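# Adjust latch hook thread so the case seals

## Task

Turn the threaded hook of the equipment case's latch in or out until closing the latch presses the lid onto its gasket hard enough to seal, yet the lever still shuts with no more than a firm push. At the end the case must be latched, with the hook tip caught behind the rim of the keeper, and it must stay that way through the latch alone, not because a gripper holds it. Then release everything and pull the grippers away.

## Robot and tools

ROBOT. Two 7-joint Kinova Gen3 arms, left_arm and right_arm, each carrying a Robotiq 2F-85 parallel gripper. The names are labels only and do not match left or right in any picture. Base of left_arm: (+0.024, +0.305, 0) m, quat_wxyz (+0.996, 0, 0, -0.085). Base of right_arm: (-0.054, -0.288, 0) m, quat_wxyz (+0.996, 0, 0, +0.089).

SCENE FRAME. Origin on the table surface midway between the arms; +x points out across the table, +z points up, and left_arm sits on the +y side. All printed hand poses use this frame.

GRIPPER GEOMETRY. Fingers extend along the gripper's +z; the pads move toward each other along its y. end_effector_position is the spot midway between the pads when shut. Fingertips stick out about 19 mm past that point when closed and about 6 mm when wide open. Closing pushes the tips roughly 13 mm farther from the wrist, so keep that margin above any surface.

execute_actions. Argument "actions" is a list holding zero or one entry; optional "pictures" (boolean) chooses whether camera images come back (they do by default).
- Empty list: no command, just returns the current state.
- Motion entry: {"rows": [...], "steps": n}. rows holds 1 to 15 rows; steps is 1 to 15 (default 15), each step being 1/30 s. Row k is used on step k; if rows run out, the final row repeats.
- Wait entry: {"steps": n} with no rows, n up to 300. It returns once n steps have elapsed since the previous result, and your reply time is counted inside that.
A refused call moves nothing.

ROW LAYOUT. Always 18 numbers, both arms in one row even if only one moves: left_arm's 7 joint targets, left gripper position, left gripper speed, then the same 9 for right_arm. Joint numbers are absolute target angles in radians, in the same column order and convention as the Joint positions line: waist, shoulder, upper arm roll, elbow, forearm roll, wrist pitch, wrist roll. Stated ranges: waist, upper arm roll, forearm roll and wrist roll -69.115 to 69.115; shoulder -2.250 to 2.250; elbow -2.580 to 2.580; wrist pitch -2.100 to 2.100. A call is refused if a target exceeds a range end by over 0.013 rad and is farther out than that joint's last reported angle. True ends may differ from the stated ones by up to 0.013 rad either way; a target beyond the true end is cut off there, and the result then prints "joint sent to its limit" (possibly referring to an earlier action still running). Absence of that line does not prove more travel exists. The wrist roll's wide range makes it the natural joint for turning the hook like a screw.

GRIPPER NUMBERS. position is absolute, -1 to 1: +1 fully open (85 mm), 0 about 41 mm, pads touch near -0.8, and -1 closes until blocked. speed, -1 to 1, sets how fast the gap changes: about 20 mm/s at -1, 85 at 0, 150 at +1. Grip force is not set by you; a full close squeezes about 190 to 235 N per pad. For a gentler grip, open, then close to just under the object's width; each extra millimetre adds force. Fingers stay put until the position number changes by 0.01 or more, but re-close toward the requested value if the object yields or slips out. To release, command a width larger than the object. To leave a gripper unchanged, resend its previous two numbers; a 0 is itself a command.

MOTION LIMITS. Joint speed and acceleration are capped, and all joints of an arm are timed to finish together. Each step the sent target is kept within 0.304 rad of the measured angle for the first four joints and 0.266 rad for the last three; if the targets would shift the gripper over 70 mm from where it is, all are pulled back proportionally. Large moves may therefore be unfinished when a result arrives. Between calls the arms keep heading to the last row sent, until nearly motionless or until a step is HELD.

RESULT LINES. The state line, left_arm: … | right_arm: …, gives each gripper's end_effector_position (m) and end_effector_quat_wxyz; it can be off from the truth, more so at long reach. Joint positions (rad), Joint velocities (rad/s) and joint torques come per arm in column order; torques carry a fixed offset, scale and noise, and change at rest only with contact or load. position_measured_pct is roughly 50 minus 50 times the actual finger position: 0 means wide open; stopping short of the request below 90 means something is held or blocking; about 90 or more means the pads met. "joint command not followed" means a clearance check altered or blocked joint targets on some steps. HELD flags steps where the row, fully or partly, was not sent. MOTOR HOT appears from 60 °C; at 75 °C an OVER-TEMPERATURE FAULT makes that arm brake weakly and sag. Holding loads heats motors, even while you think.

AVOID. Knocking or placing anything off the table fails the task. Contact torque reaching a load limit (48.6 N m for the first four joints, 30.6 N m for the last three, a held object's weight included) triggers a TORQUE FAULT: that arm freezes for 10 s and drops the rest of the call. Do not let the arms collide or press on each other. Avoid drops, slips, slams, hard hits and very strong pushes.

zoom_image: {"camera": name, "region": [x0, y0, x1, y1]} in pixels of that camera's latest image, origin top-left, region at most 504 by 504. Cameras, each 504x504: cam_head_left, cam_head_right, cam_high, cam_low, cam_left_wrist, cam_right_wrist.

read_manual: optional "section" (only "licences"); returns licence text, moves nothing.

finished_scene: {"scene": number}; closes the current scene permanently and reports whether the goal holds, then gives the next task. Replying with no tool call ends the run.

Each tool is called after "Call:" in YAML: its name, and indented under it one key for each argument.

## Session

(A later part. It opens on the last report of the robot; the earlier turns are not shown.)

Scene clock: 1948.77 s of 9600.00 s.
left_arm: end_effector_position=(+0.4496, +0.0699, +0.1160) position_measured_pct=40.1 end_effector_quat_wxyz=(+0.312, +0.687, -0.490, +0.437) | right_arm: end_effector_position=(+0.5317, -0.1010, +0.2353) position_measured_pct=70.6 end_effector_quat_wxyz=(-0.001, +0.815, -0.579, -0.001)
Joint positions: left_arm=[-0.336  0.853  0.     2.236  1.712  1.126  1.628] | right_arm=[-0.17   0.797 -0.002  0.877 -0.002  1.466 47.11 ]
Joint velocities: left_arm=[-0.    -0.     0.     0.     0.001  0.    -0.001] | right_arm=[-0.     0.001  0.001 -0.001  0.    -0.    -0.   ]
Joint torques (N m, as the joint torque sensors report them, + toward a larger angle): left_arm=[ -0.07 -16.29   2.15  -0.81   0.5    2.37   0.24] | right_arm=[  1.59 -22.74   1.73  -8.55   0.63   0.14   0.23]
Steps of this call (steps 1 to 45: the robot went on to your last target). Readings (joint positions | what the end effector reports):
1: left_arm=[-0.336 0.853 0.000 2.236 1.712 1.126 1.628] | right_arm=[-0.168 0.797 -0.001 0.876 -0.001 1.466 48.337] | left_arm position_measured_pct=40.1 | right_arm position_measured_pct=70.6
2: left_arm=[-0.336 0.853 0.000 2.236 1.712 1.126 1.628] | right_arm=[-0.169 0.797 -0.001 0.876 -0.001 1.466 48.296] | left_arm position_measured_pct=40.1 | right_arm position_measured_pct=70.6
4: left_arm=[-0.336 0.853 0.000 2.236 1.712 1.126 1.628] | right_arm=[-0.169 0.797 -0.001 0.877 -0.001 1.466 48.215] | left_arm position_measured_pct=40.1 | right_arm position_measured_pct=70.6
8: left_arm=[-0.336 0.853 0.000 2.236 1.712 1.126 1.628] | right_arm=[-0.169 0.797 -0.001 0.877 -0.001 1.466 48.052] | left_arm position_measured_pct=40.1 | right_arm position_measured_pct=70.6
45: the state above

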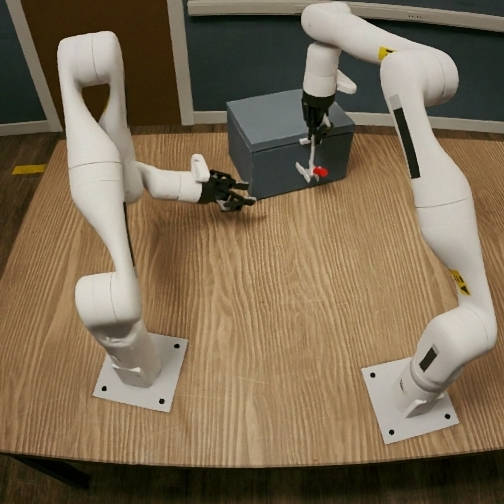

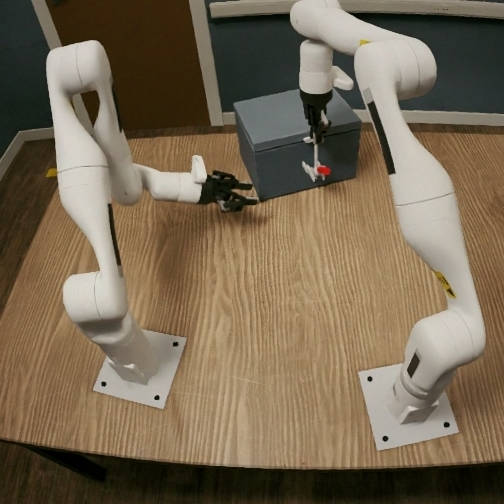

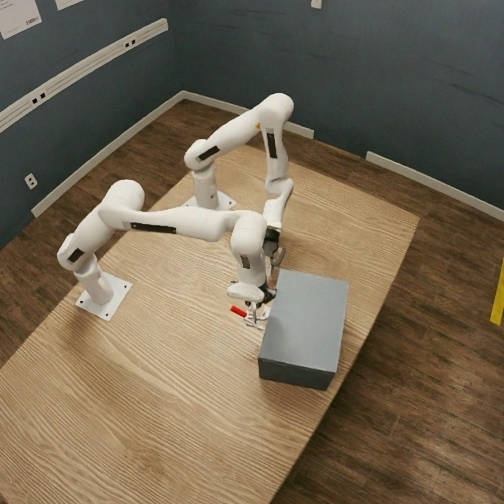

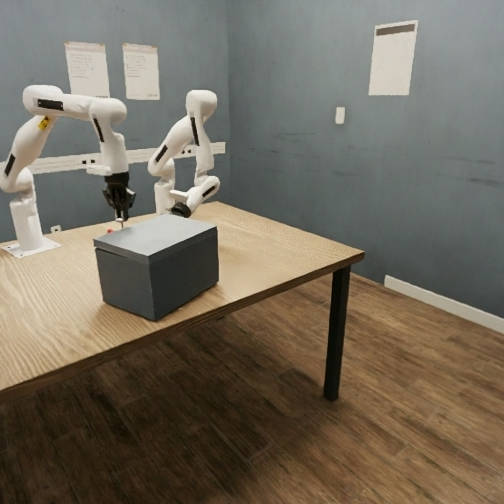

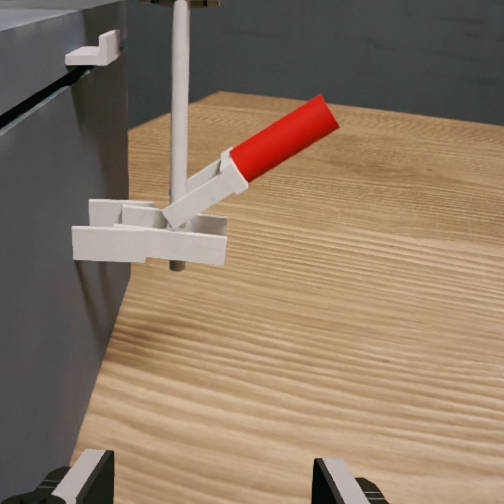

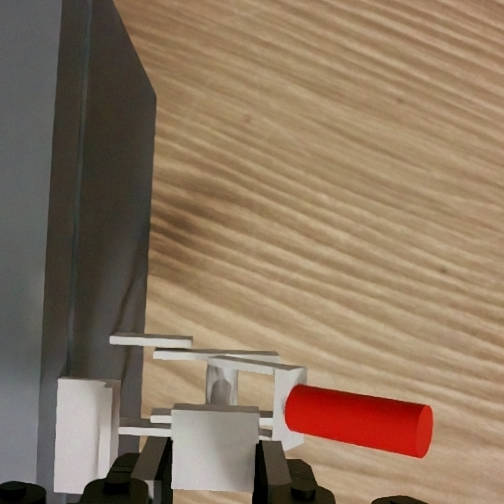

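Call:
execute_actions:
  actions:
    - {"rows":[[-0.336,0.853,0,2.236,1.712,1.126,1.628,0.2,0,-0.1675,0.798,0,0.8789,0,1.4648,42.397,-0.45,-1]],"steps":15}
  pictures: false

Call:
execute_actions:
  actions:
    - {"steps":35}
  pictures: false

Call:
execute_actions:
  actions:
    - {"steps":35}
  pictures: false

Call:
execute_actions:
  actions:
    - {"steps":45}

Scene clock: 1968.83 s of 9600.00 s.
left_arm: end_effector_position=(+0.4496, +0.0699, +0.1160) position_measured_pct=40.1 end_effector_quat_wxyz=(+0.312, +0.687, -0.490, +0.437) | right_arm: end_effector_position=(+0.5320, -0.1012, +0.2351) position_measured_pct=70.6 end_effector_quat_wxyz=(+0.002, -0.644, +0.765, +0.001)
Joint positions: left_arm=[-0.336  0.853  0.     2.236  1.712  1.126  1.628] | right_arm=[-0.17   0.797 -0.001  0.878 -0.001  1.465 46.604]
Joint velocities: left_arm=[ 0.001 -0.    -0.     0.    -0.    -0.    -0.001] | right_arm=[-0.001 -0.001  0.001 -0.     0.001 -0.002 -1.216]
Joint torques (N m, as the joint torque sensors report them, + toward a larger angle): left_arm=[  0.03 -16.05   2.31  -1.     0.31   2.42   0.23] | right_arm=[  1.03 -22.29   1.56  -8.73   0.48   0.38   0.31]
Steps of this call (steps 1 to 15: the robot went on to your last target; steps 16 to 587: nothing new was sent; steps 588 to 602: all 15 steps of this action). Readings (joint positions | what the end effector reports):
588: left_arm=[-0.336 0.853 0.000 2.236 1.712 1.126 1.628] | right_arm=[-0.170 0.797 -0.002 0.877 -0.002 1.466 47.109] | left_arm position_measured_pct=40.1 | right_arm position_measured_pct=70.6
589: left_arm=[-0.336 0.853 0.000 2.236 1.712 1.126 1.628] | right_arm=[-0.170 0.797 -0.002 0.877 -0.002 1.466 47.099] | left_arm position_measured_pct=40.1 | right_arm position_measured_pct=70.6
591: left_arm=[-0.336 0.853 0.000 2.236 1.712 1.126 1.628] | right_arm=[-0.170 0.797 -0.002 0.877 -0.001 1.466 47.049] | left_arm position_measured_pct=40.1 | right_arm position_measured_pct=70.6
595: left_arm=[-0.336 0.853 0.000 2.236 1.712 1.126 1.628] | right_arm=[-0.170 0.797 -0.002 0.878 -0.001 1.465 46.889] | left_arm position_measured_pct=40.1 | right_arm position_measured_pct=70.6
602: the state above

Scene clock: 1970.00 s of 9600.00 s.
left_arm: end_effector_position=(+0.4496, +0.0699, +0.1160) position_measured_pct=40.1 end_effector_quat_wxyz=(+0.312, +0.687, -0.490, +0.437) | right_arm: end_effector_position=(+0.5321, -0.1035, +0.2346) position_measured_pct=70.6 end_effector_quat_wxyz=(+0.000, +0.013, +1.000, +0.000)
Joint positions: left_arm=[-0.336  0.853  0.     2.236  1.712  1.126  1.628] | right_arm=[-0.168  0.797  0.     0.879 -0.     1.465 45.181]
Joint velocities: left_arm=[ 0.    -0.001  0.001 -0.    -0.     0.     0.001] | right_arm=[ 0.001  0.     0.002 -0.     0.001 -0.001 -1.218]
Joint torques (N m, as the joint torque sensors report them, + toward a larger angle): left_arm=[ -0.63 -16.31   2.59  -0.87   0.33   2.21   0.1 ] | right_arm=[  0.02 -23.29  -0.14  -9.03  -0.35  -0.07  -0.08]
Steps of this call (steps 1 to 35: the robot went on to your last target). Readings (joint positions | what the end effector reports):
1: left_arm=[-0.336 0.853 0.000 2.236 1.712 1.126 1.628] | right_arm=[-0.169 0.797 -0.001 0.878 -0.001 1.464 46.564] | left_arm position_measured_pct=40.1 | right_arm position_measured_pct=70.6
2: left_arm=[-0.336 0.853 0.000 2.236 1.712 1.126 1.628] | right_arm=[-0.169 0.797 -0.001 0.878 -0.001 1.464 46.523] | left_arm position_measured_pct=40.1 | right_arm position_measured_pct=70.6
4: left_arm=[-0.336 0.853 0.000 2.236 1.712 1.126 1.628] | right_arm=[-0.169 0.797 -0.001 0.878 -0.001 1.464 46.442] | left_arm position_measured_pct=40.1 | right_arm position_measured_pct=70.6
8: left_arm=[-0.336 0.853 0.000 2.236 1.712 1.126 1.628] | right_arm=[-0.169 0.797 -0.001 0.878 -0.001 1.465 46.279] | left_arm position_measured_pct=40.1 | right_arm position_measured_pct=70.6
35: the state above

Scene clock: 1971.17 s of 9600.00 s.
left_arm: end_effector_position=(+0.4496, +0.0699, +0.1160) position_measured_pct=40.1 end_effector_quat_wxyz=(+0.312, +0.687, -0.490, +0.437) | right_arm: end_effector_position=(+0.5324, -0.1048, +0.2344) position_measured_pct=70.6 end_effector_quat_wxyz=(+0.000, +0.664, +0.748, -0.000)
Joint positions: left_arm=[-0.336  0.853  0.     2.236  1.712  1.126  1.628] | right_arm=[-0.166  0.797  0.001  0.879  0.001  1.466 43.758]
Joint velocities: left_arm=[ 0.001 -0.001 -0.     0.     0.     0.     0.001] | right_arm=[ 0.002  0.001 -0.     0.    -0.001  0.    -1.219]
Joint torques (N m, as the joint torque sensors report them, + toward a larger angle): left_arm=[ -0.47 -16.26   2.36  -0.84   0.42   2.35   0.03] | right_arm=[ -1.08 -23.2   -0.48  -9.44  -0.5   -0.37  -0.15]
Steps of this call (steps 1 to 35: the robot went on to your last target). Readings (joint positions | what the end effector reports):
1: left_arm=[-0.336 0.853 0.000 2.236 1.712 1.126 1.628] | right_arm=[-0.167 0.797 0.000 0.879 -0.000 1.465 45.141] | left_arm position_measured_pct=40.1 | right_arm position_measured_pct=70.6
2: left_arm=[-0.336 0.853 0.000 2.236 1.712 1.126 1.628] | right_arm=[-0.167 0.797 0.000 0.879 0.000 1.465 45.100] | left_arm position_measured_pct=40.1 | right_arm position_measured_pct=70.6
4: left_arm=[-0.336 0.853 0.000 2.236 1.712 1.126 1.628] | right_arm=[-0.167 0.797 0.000 0.879 0.000 1.465 45.019] | left_arm position_measured_pct=40.1 | right_arm position_measured_pct=70.6
8: left_arm=[-0.336 0.853 0.000 2.236 1.712 1.126 1.628] | right_arm=[-0.167 0.797 0.000 0.879 0.000 1.465 44.856] | left_arm position_measured_pct=40.1 | right_arm position_measured_pct=70.6
35: the state above

Scene clock: 1972.67 s of 9600.00 s.
left_arm: end_effector_position=(+0.4496, +0.0699, +0.1160) position_measured_pct=40.1 end_effector_quat_wxyz=(+0.312, +0.687, -0.490, +0.437) | right_arm: end_effector_position=(+0.5323, -0.1028, +0.2341) position_measured_pct=70.6 end_effector_quat_wxyz=(-0.001, +0.986, +0.165, +0.000)
Joint positions: left_arm=[-0.336  0.853  0.     2.236  1.712  1.126  1.628] | right_arm=[-0.168  0.798 -0.     0.879 -0.001  1.464 42.397]
Joint velocities: left_arm=[ 0.     0.001  0.     0.    -0.     0.001 -0.   ] | right_arm=[-0.    -0.001  0.001 -0.     0.     0.    -0.001]
Joint torques (N m, as the joint torque sensors report them, + toward a larger angle): left_arm=[ -0.07 -15.7    2.35  -0.86   0.5    2.16   0.08] | right_arm=[  0.21 -23.8    0.04  -8.81   0.1    0.27  -0.21]
Steps of this call (steps 1 to 45: the robot went on to your last target). Readings (joint positions | what the end effector reports):
1: left_arm=[-0.336 0.853 0.000 2.236 1.712 1.126 1.628] | right_arm=[-0.166 0.797 0.001 0.879 0.001 1.466 43.717] | left_arm position_measured_pct=40.1 | right_arm position_measured_pct=70.6
2: left_arm=[-0.336 0.853 0.000 2.236 1.712 1.126 1.628] | right_arm=[-0.166 0.797 0.001 0.879 0.001 1.466 43.677] | left_arm position_measured_pct=40.1 | right_arm position_measured_pct=70.6
4: left_arm=[-0.336 0.853 0.000 2.236 1.712 1.126 1.628] | right_arm=[-0.166 0.797 0.001 0.879 0.000 1.466 43.595] | left_arm position_measured_pct=40.1 | right_arm position_measured_pct=70.6
8: left_arm=[-0.336 0.853 0.000 2.236 1.712 1.126 1.628] | right_arm=[-0.167 0.797 0.001 0.879 0.000 1.466 43.433] | left_arm position_measured_pct=40.1 | right_arm position_measured_pct=70.6
45: the state above

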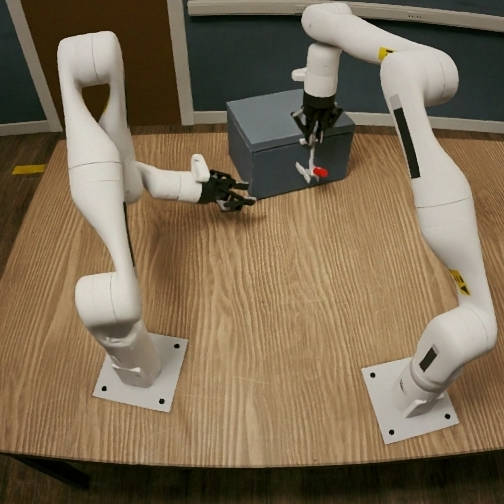

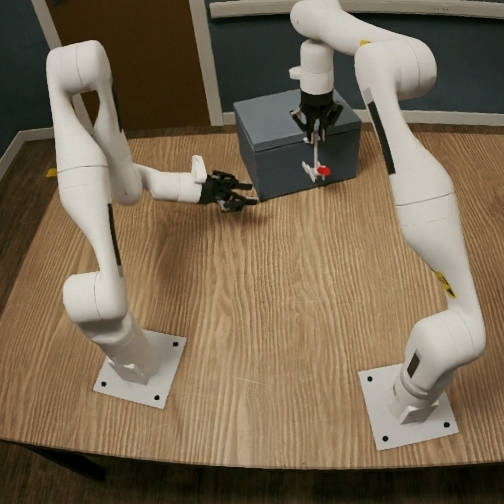

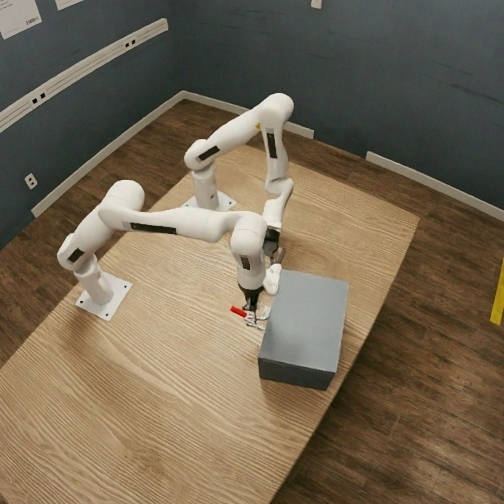

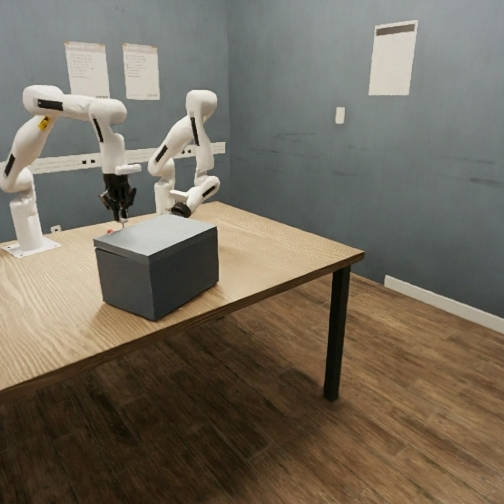

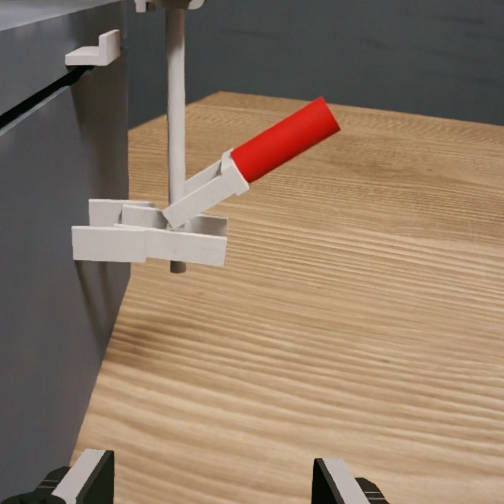

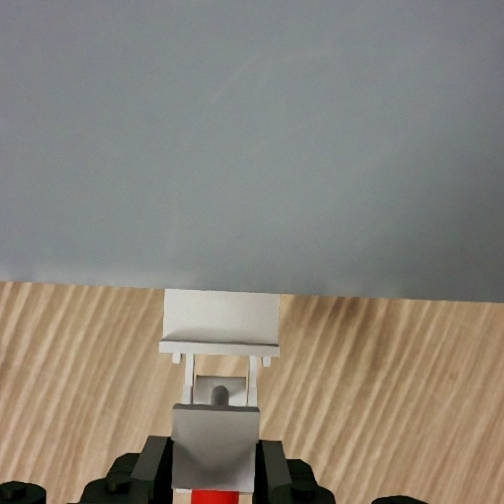

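Call:
execute_actions:
  actions:
    - {"rows":[[-0.336,0.853,0,2.236,1.712,1.126,1.628,0.2,0,-0.1675,0.7982,0,0.8807,0,1.4627,36.114,-0.45,-1]],"steps":15}
  pictures: false

Call:
execute_actions:
  actions:
    - {"steps":132}
  pictures: false

Call:
execute_actions:
  actions:
    - {"rows":[[-0.336,0.853,0,2.236,1.712,1.126,1.628,0.2,0,-0.1675,0.7985,0,0.8828,0,1.4603,29.831,-0.45,-1]],"steps":15}
  pictures: false

Call:
execute_actions:
  actions:
    - {"steps":165}

Scene clock: 1992.30 s of 9600.00 s.
left_arm: end_effector_position=(+0.4496, +0.0699, +0.1160) position_measured_pct=40.1 end_effector_quat_wxyz=(+0.312, +0.687, -0.490, +0.437) | right_arm: end_effector_position=(+0.5321, -0.1021, +0.2340) position_measured_pct=70.6 end_effector_quat_wxyz=(-0.001, +0.996, -0.086, +0.000)
Joint positions: left_arm=[-0.336  0.853  0.     2.236  1.712  1.126  1.628] | right_arm=[-0.169  0.797 -0.001  0.88  -0.001  1.462 41.891]
Joint velocities: left_arm=[-0. -0. -0. -0. -0.  0. -0.] | right_arm=[-0.003  0.001 -0.001  0.001 -0.001  0.001 -1.216]
Joint torques (N m, as the joint torque sensors report them, + toward a larger angle): left_arm=[ -0.43 -16.43   2.42  -0.92   0.42   2.48   0.04] | right_arm=[  1.07 -23.22   1.09  -9.03   0.33  -0.02   0.69]
Steps of this call (steps 1 to 15: the robot went on to your last target; steps 16 to 574: nothing new was sent; steps 575 to 589: all 15 steps of this action). Readings (joint positions | what the end effector reports):
575: left_arm=[-0.336 0.853 0.000 2.236 1.712 1.126 1.628] | right_arm=[-0.168 0.798 -0.000 0.879 -0.001 1.464 42.396] | left_arm position_measured_pct=40.1 | right_arm position_measured_pct=70.6
576: left_arm=[-0.336 0.853 0.000 2.236 1.712 1.126 1.628] | right_arm=[-0.168 0.798 -0.000 0.879 -0.001 1.464 42.386] | left_arm position_measured_pct=40.1 | right_arm position_measured_pct=70.6
578: left_arm=[-0.336 0.853 0.000 2.236 1.712 1.126 1.628] | right_arm=[-0.168 0.798 -0.001 0.879 -0.001 1.464 42.336] | left_arm position_measured_pct=40.1 | right_arm position_measured_pct=70.6
582: left_arm=[-0.336 0.853 0.000 2.236 1.712 1.126 1.628] | right_arm=[-0.168 0.798 -0.001 0.880 -0.001 1.463 42.176] | left_arm position_measured_pct=40.1 | right_arm position_measured_pct=70.6
589: the state above

Scene clock: 1996.70 s of 9600.00 s.
left_arm: end_effector_position=(+0.4496, +0.0699, +0.1160) position_measured_pct=40.1 end_effector_quat_wxyz=(+0.312, +0.687, -0.490, +0.437) | right_arm: end_effector_position=(+0.5322, -0.1035, +0.2330) position_measured_pct=70.6 end_effector_quat_wxyz=(-0.000, +0.932, +0.362, -0.000)
Joint positions: left_arm=[-0.336  0.853  0.     2.236  1.712  1.126  1.628] | right_arm=[-0.167  0.799 -0.     0.881 -0.     1.463 36.524]
Joint velocities: left_arm=[-0.    -0.002 -0.     0.    -0.     0.001 -0.001] | right_arm=[-0.002  0.    -0.001 -0.001 -0.001 -0.003 -1.219]
Joint torques (N m, as the joint torque sensors report them, + toward a larger angle): left_arm=[ -0.18 -16.5    2.58  -0.97   0.36   2.21   0.15] | right_arm=[ -0.59 -24.08   0.15  -9.69   0.13  -0.12   0.73]
Steps of this call (steps 1 to 132: the robot went on to your last target). Readings (joint positions | what the end effector reports):
1: left_arm=[-0.336 0.853 0.000 2.236 1.712 1.126 1.628] | right_arm=[-0.169 0.797 -0.001 0.880 -0.001 1.463 41.851] | left_arm position_measured_pct=40.1 | right_arm position_measured_pct=70.6
2: left_arm=[-0.336 0.853 0.000 2.236 1.712 1.126 1.628] | right_arm=[-0.169 0.797 -0.001 0.880 -0.001 1.463 41.810] | left_arm position_measured_pct=40.1 | right_arm position_measured_pct=70.6
4: left_arm=[-0.336 0.853 0.000 2.236 1.712 1.126 1.628] | right_arm=[-0.169 0.797 -0.001 0.880 -0.001 1.463 41.729] | left_arm position_measured_pct=40.1 | right_arm position_measured_pct=70.6
8: left_arm=[-0.336 0.853 0.000 2.236 1.712 1.126 1.628] | right_arm=[-0.169 0.797 -0.001 0.880 -0.001 1.463 41.566] | left_arm position_measured_pct=40.1 | right_arm position_measured_pct=70.6
132: the state above

Scene clock: 1997.20 s of 9600.00 s.
left_arm: end_effector_position=(+0.4496, +0.0699, +0.1160) position_measured_pct=40.1 end_effector_quat_wxyz=(+0.312, +0.687, -0.490, +0.437) | right_arm: end_effector_position=(+0.5323, -0.1025, +0.2328) position_measured_pct=70.6 end_effector_quat_wxyz=(-0.001, +0.998, +0.066, +0.000)
Joint positions: left_arm=[-0.336  0.853  0.     2.236  1.712  1.126  1.628] | right_arm=[-0.168  0.798 -0.001  0.882 -0.001  1.46  35.914]
Joint velocities: left_arm=[-0.001  0.001 -0.001  0.     0.     0.    -0.   ] | right_arm=[-0.001 -0.001 -0.001  0.001 -0.001 -0.001 -1.219]
Joint torques (N m, as the joint torque sensors report them, + toward a larger angle): left_arm=[ -0.14 -16.02   2.29  -0.82   0.43   2.33   0.09] | right_arm=[  0.87 -23.67   0.79  -8.66   0.18   0.38   0.29]
Steps of this call (steps 1 to 15: all 15 steps of this action). Readings (joint positions | what the end effector reports):
1: left_arm=[-0.336 0.853 0.000 2.236 1.712 1.126 1.628] | right_arm=[-0.167 0.799 -0.000 0.881 -0.000 1.463 36.483] | left_arm position_measured_pct=40.1 | right_arm position_measured_pct=70.6
2: left_arm=[-0.336 0.853 0.000 2.236 1.712 1.126 1.628] | right_arm=[-0.167 0.799 -0.000 0.881 -0.000 1.462 36.442] | left_arm position_measured_pct=40.1 | right_arm position_measured_pct=70.6
4: left_arm=[-0.336 0.853 0.000 2.236 1.712 1.126 1.628] | right_arm=[-0.168 0.799 -0.000 0.881 -0.000 1.462 36.361] | left_arm position_measured_pct=40.1 | right_arm position_measured_pct=70.6
8: left_arm=[-0.336 0.853 0.000 2.236 1.712 1.126 1.628] | right_arm=[-0.168 0.798 -0.000 0.882 -0.001 1.460 36.198] | left_arm position_measured_pct=40.1 | right_arm position_measured_pct=70.6
15: the state above

Scene clock: 2002.70 s of 9600.00 s.
left_arm: end_effector_position=(+0.4496, +0.0699, +0.1160) position_measured_pct=40.1 end_effector_quat_wxyz=(+0.312, +0.687, -0.490, +0.437) | right_arm: end_effector_position=(+0.5321, -0.1028, +0.2317) position_measured_pct=70.6 end_effector_quat_wxyz=(-0.000, +0.986, +0.165, -0.000)
Joint positions: left_arm=[-0.336  0.853  0.     2.236  1.712  1.126  1.628] | right_arm=[-0.168  0.8   -0.     0.883 -0.001  1.46  29.831]
Joint velocities: left_arm=[-0.    -0.001 -0.002  0.    -0.    -0.    -0.001] | right_arm=[-0.    -0.001 -0.    -0.     0.     0.    -0.   ]
Joint torques (N m, as the joint torque sensors report them, + toward a larger angle): left_arm=[ -0.37 -16.3    2.36  -0.77   0.51   2.28  -0.12] | right_arm=[  0.17 -24.81   0.43  -9.55   0.12   0.34   0.22]
Steps of this call (steps 1 to 165: the robot went on to your last target). Readings (joint positions | what the end effector reports):
1: left_arm=[-0.336 0.853 0.000 2.236 1.712 1.126 1.628] | right_arm=[-0.168 0.798 -0.001 0.882 -0.001 1.460 35.873] | left_arm position_measured_pct=40.1 | right_arm position_measured_pct=70.6
2: left_arm=[-0.336 0.853 0.000 2.236 1.712 1.126 1.628] | right_arm=[-0.168 0.798 -0.001 0.882 -0.001 1.460 35.832] | left_arm position_measured_pct=40.1 | right_arm position_measured_pct=70.6
4: left_arm=[-0.336 0.853 0.000 2.236 1.712 1.126 1.628] | right_arm=[-0.168 0.798 -0.001 0.882 -0.001 1.460 35.751] | left_arm position_measured_pct=40.1 | right_arm position_measured_pct=70.6
8: left_arm=[-0.336 0.853 0.000 2.236 1.712 1.126 1.628] | right_arm=[-0.169 0.798 -0.001 0.882 -0.001 1.460 35.588] | left_arm position_measured_pct=40.1 | right_arm position_measured_pct=70.6
165: the state above

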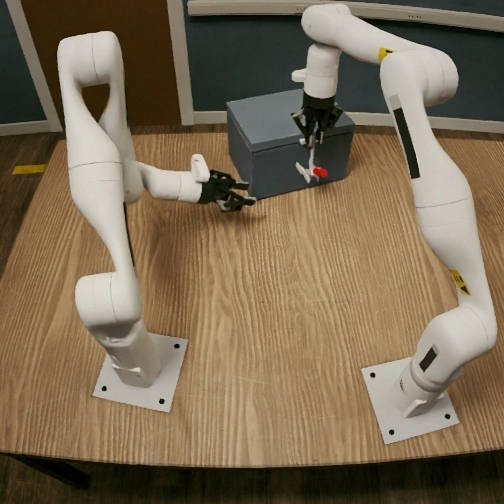

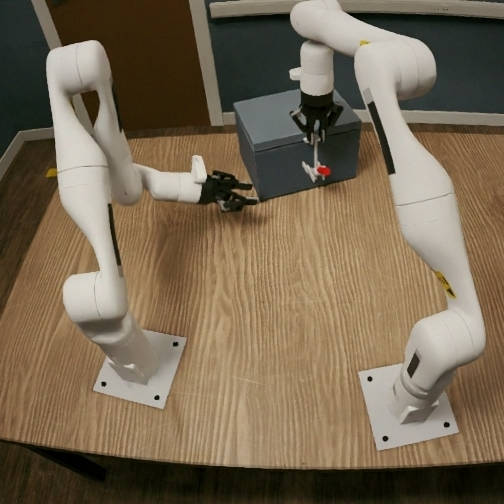

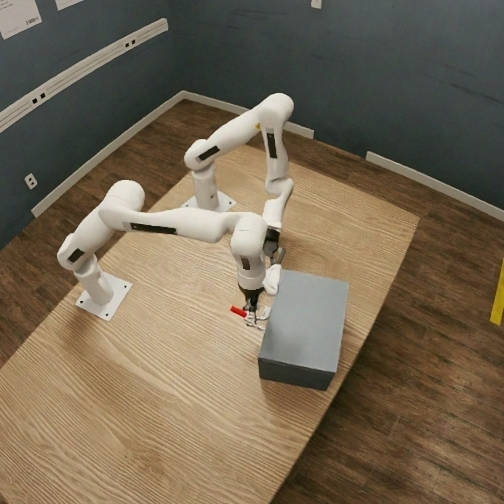

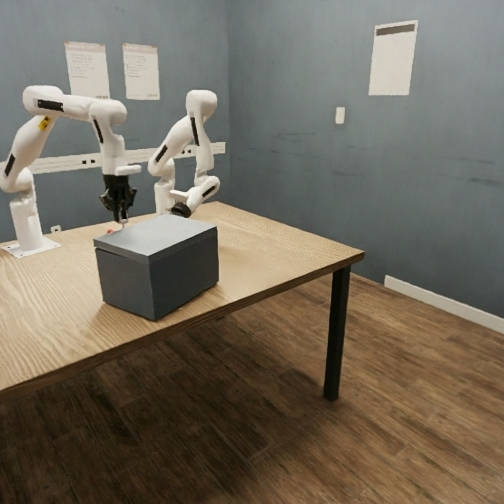

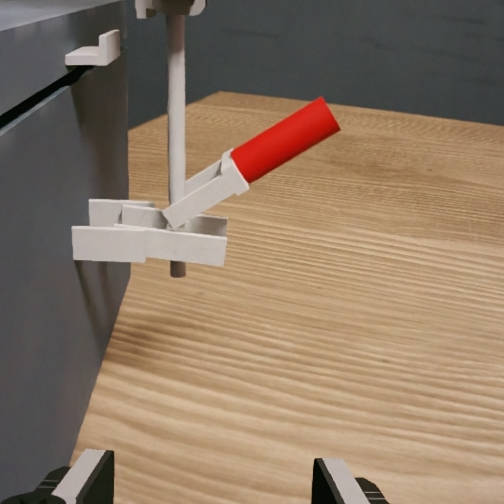

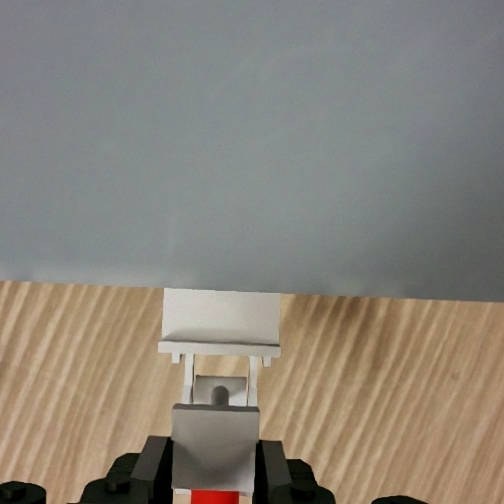

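Call:
execute_actions:
  actions:
    - {"rows":[[-0.336,0.853,0,2.236,1.712,1.126,1.628,0.2,0,-0.1675,0.7975,0,0.8751,0,1.469,29.831,-0.45,-1],[-0.336,0.853,0,2.236,1.712,1.126,1.628,0.2,0,-0.1675,0.7975,0,0.8751,0,1.469,29.831,-0.45,-1],[-0.336,0.853,0,2.236,1.712,1.126,1.628,0.2,0,-0.1675,0.7975,0,0.8751,0,1.469,29.831,-0.45,-1],[-0.336,0.853,0,2.236,1.712,1.126,1.628,0.2,0,-0.1675,0.7975,0,0.8751,0,1.469,29.831,-0.45,-1],[-0.336,0.853,0,2.236,1.712,1.126,1.628,0.2,0,-0.1675,0.7966,0,0.8674,0,1.4776,29.831,-0.45,-1],[-0.336,0.853,0,2.236,1.712,1.126,1.628,0.2,0,-0.1675,0.7966,0,0.8674,0,1.4776,29.831,-0.45,-1],[-0.336,0.853,0,2.236,1.712,1.126,1.628,0.2,0,-0.1675,0.7966,0,0.8674,0,1.4776,29.831,-0.45,-1],[-0.336,0.853,0,2.236,1.712,1.126,1.628,0.2,0,-0.1675,0.7966,0,0.8674,0,1.4776,29.831,-0.45,-1],[-0.336,0.853,0,2.236,1.712,1.126,1.628,0.2,0,-0.1675,0.7961,0,0.8636,0,1.4819,29.831,-0.45,-1]],"steps":15}

Scene clock: 2024.63 s of 9600.00 s.
left_arm: end_effector_position=(+0.4496, +0.0699, +0.1160) position_measured_pct=40.1 end_effector_quat_wxyz=(+0.312, +0.687, -0.490, +0.437) | right_arm: end_effector_position=(+0.5309, -0.1032, +0.2343) position_measured_pct=70.6 end_effector_quat_wxyz=(+0.000, +0.986, +0.165, -0.005)
Joint positions: left_arm=[-0.336  0.853  0.     2.236  1.712  1.126  1.628] | right_arm=[-0.168  0.803 -0.001  0.867 -0.001  1.481 29.831]
Joint velocities: left_arm=[-0.    -0.001 -0.001 -0.    -0.     0.    -0.   ] | right_arm=[ 0.001 -0.    -0.001 -0.006  0.     0.007 -0.   ]
Joint torques (N m, as the joint torque sensors report them, + toward a larger angle): left_arm=[ -0.35 -16.1    2.37  -0.39   0.55   2.45   0.24] | right_arm=[  0.28 -29.67   0.72 -12.53  -0.03   0.31   0.1 ]
Steps of this call (steps 1 to 15: the robot went on to your last target; steps 16 to 643: nothing new was sent; steps 644 to 658: all 15 steps of this action). Readings (joint positions | what the end effector reports):
644: left_arm=[-0.336 0.853 0.000 2.236 1.712 1.126 1.628] | right_arm=[-0.168 0.800 -0.000 0.882 -0.001 1.460 29.831] | left_arm position_measured_pct=40.1 | right_arm position_measured_pct=70.6
645: left_arm=[-0.336 0.853 0.000 2.236 1.712 1.126 1.628] | right_arm=[-0.168 0.800 -0.001 0.881 -0.001 1.463 29.831] | left_arm position_measured_pct=40.1 | right_arm position_measured_pct=70.6
647: left_arm=[-0.336 0.853 0.000 2.236 1.712 1.126 1.628] | right_arm=[-0.168 0.801 -0.001 0.879 -0.001 1.466 29.831] | left_arm position_measured_pct=40.1 | right_arm position_measured_pct=70.6
651: left_arm=[-0.336 0.853 0.000 2.236 1.712 1.126 1.628] | right_arm=[-0.168 0.803 -0.001 0.873 -0.001 1.474 29.831] | left_arm position_measured_pct=40.1 | right_arm position_measured_pct=70.6
658: the state above

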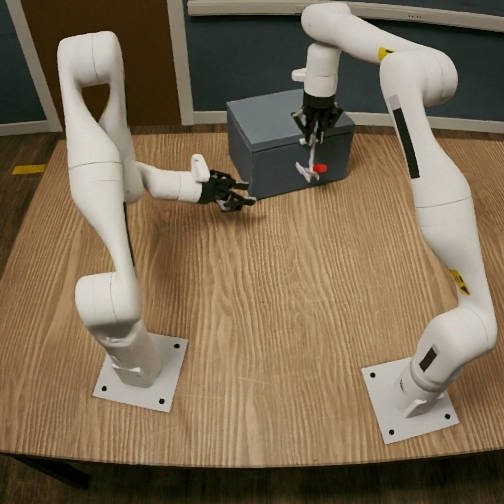

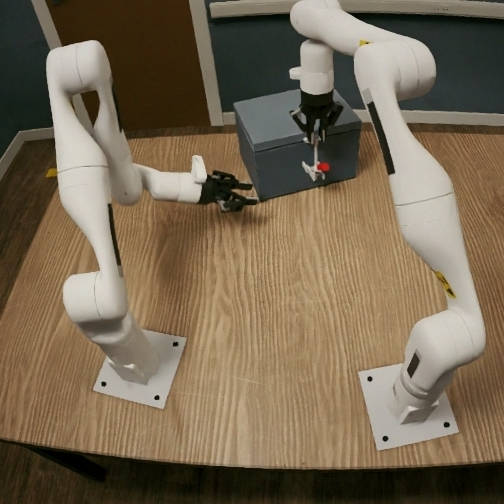

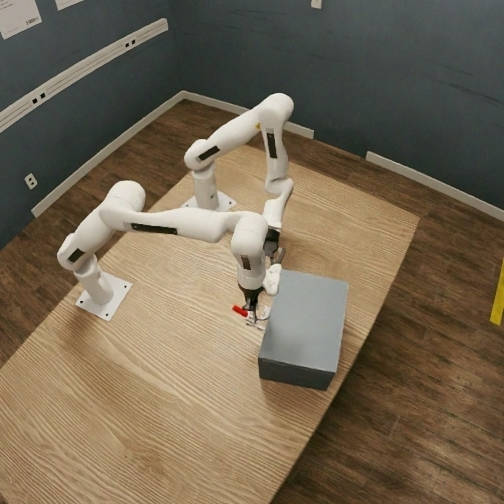

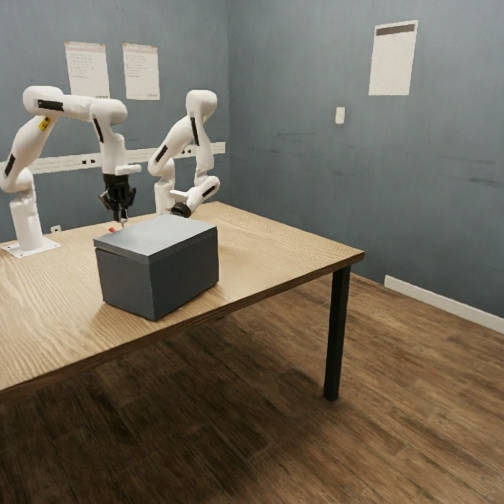

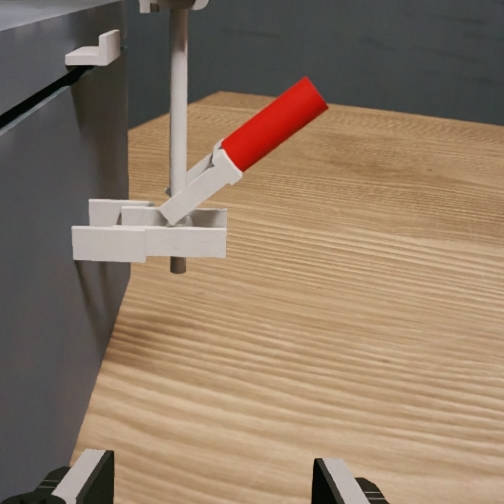

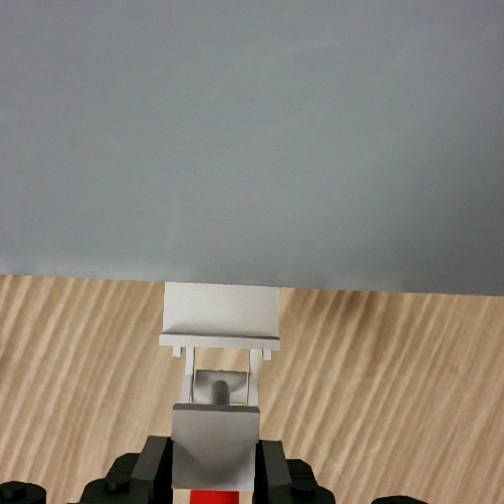

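Call:
execute_actions:
  actions:
    - {"rows":[[-0.336,0.853,0,2.236,1.712,1.126,1.628,0.2,0,-0.1675,0.8075,0,0.845,0,1.4891,29.831,-0.45,-1],[-0.336,0.853,0,2.236,1.712,1.126,1.628,0.2,0,-0.1675,0.8075,0,0.845,0,1.4891,29.831,-0.45,-1],[-0.336,0.853,0,2.236,1.712,1.126,1.628,0.2,0,-0.1675,0.8075,0,0.845,0,1.4891,29.831,-0.45,-1],[-0.336,0.853,0,2.236,1.712,1.126,1.628,0.2,0,-0.1675,0.8075,0,0.845,0,1.4891,29.831,-0.45,-1],[-0.336,0.853,0,2.236,1.712,1.126,1.628,0.2,0,-0.1675,0.823,0,0.8185,0,1.5001,29.831,-0.45,-1],[-0.336,0.853,0,2.236,1.712,1.126,1.628,0.2,0,-0.1675,0.823,0,0.8185,0,1.5001,29.831,-0.45,-1],[-0.336,0.853,0,2.236,1.712,1.126,1.628,0.2,0,-0.1675,0.823,0,0.8185,0,1.5001,29.831,-0.45,-1],[-0.336,0.853,0,2.236,1.712,1.126,1.628,0.2,0,-0.1675,0.823,0,0.8185,0,1.5001,29.831,-0.45,-1],[-0.336,0.853,0,2.236,1.712,1.126,1.628,0.2,0,-0.1675,0.8393,0,0.791,0,1.5113,29.831,-0.45,-1]],"steps":15}

Call:
zoom_image:
  camera: "cam_left_wrist"
  region: [40, 0, 200, 100]

Scene clock: 2044.37 s of 9600.00 s.
left_arm: end_effector_position=(+0.4496, +0.0699, +0.1160) position_measured_pct=40.1 end_effector_quat_wxyz=(+0.312, +0.687, -0.490, +0.437) | right_arm: end_effector_position=(+0.5423, -0.0993, +0.2332) position_measured_pct=70.6 end_effector_quat_wxyz=(+0.000, +0.986, +0.165, -0.004)
Joint positions: left_arm=[-0.336  0.853  0.     2.236  1.712  1.126  1.628] | right_arm=[-0.168  0.84  -0.     0.797 -0.     1.512 29.831]
Joint velocities: left_arm=[-0.     0.002  0.    -0.    -0.    -0.001  0.   ] | right_arm=[ 0.002  0.022  0.    -0.04  -0.     0.017  0.   ]
Joint torques (N m, as the joint torque sensors report them, + toward a larger angle): left_arm=[ -0.44 -16.52   2.85  -1.03   0.75   2.56   0.1 ] | right_arm=[ -0.04 -27.99   0.34 -11.    -0.03  -0.57   0.32]
Steps of this call (steps 1 to 15: the robot went on to your last target; steps 16 to 577: nothing new was sent; steps 578 to 592: all 15 steps of this action). Readings (joint positions | what the end effector reports):
578: left_arm=[-0.336 0.853 0.000 2.236 1.712 1.126 1.628] | right_arm=[-0.168 0.804 -0.001 0.866 -0.001 1.482 29.831] | left_arm position_measured_pct=40.1 | right_arm position_measured_pct=70.6
579: left_arm=[-0.336 0.853 0.000 2.236 1.712 1.126 1.628] | right_arm=[-0.168 0.807 -0.001 0.861 -0.001 1.483 29.831] | left_arm position_measured_pct=40.1 | right_arm position_measured_pct=70.6
581: left_arm=[-0.336 0.853 0.000 2.236 1.712 1.126 1.628] | right_arm=[-0.168 0.810 -0.001 0.854 -0.000 1.486 29.831] | left_arm position_measured_pct=40.1 | right_arm position_measured_pct=70.6
585: left_arm=[-0.336 0.853 0.000 2.236 1.712 1.126 1.628] | right_arm=[-0.168 0.822 -0.000 0.831 -0.000 1.496 29.831] | left_arm position_measured_pct=40.1 | right_arm position_measured_pct=70.6
592: the state above

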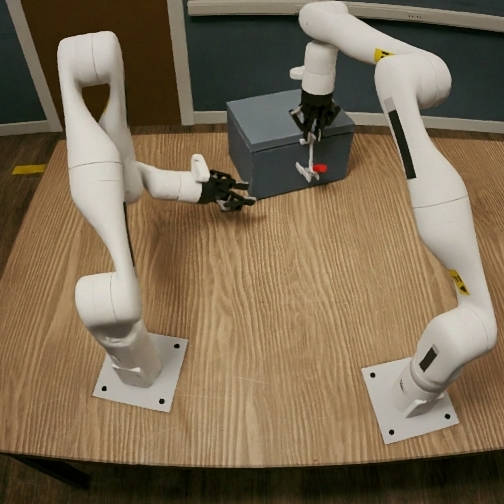

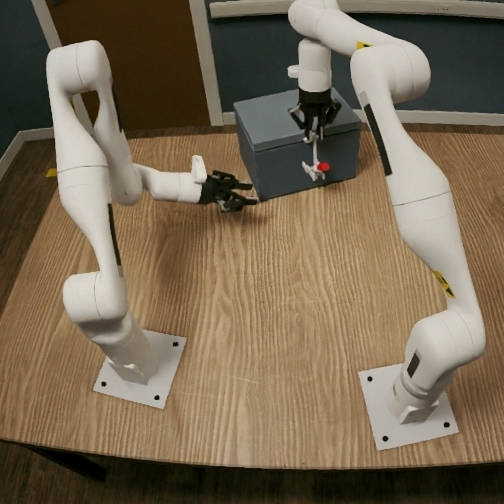

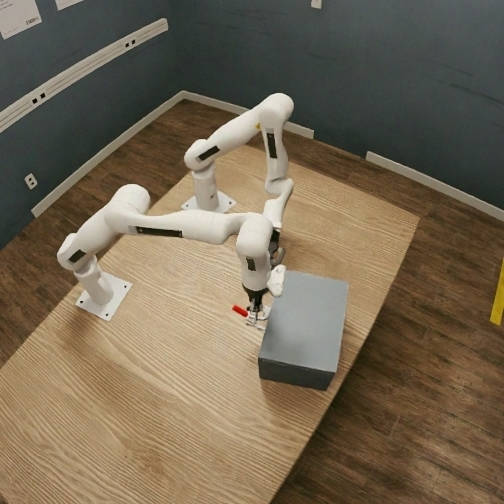

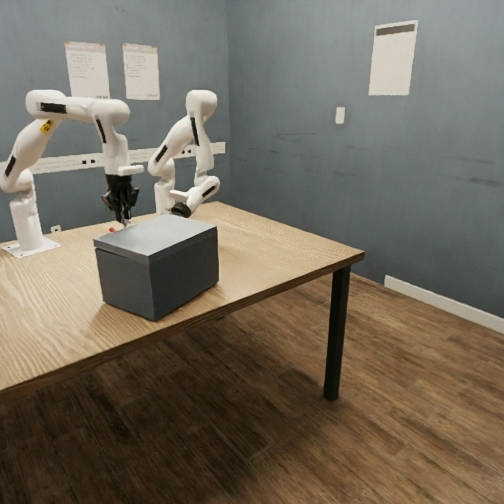

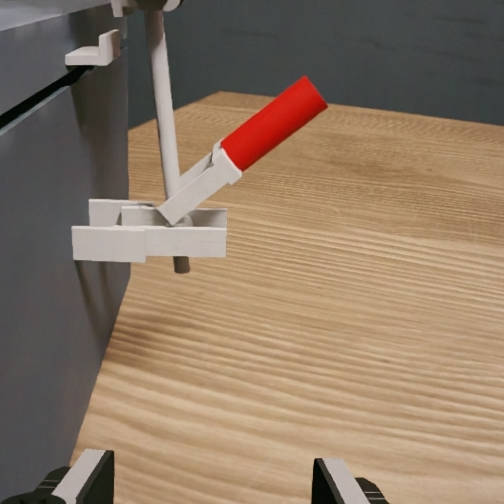

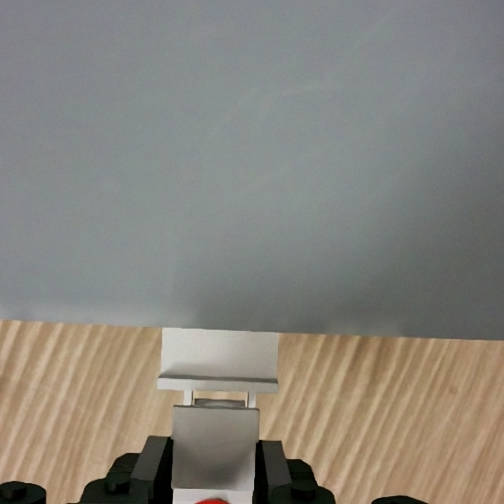

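Region (40, 0, 200, 100) of cam_left_wrist's 504x504 image, scaled by 3.150; it fills the top 315 rows of this view, and the rest is white.

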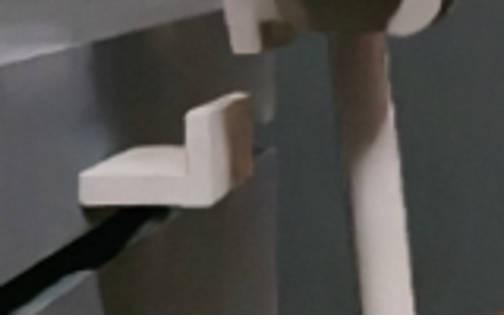

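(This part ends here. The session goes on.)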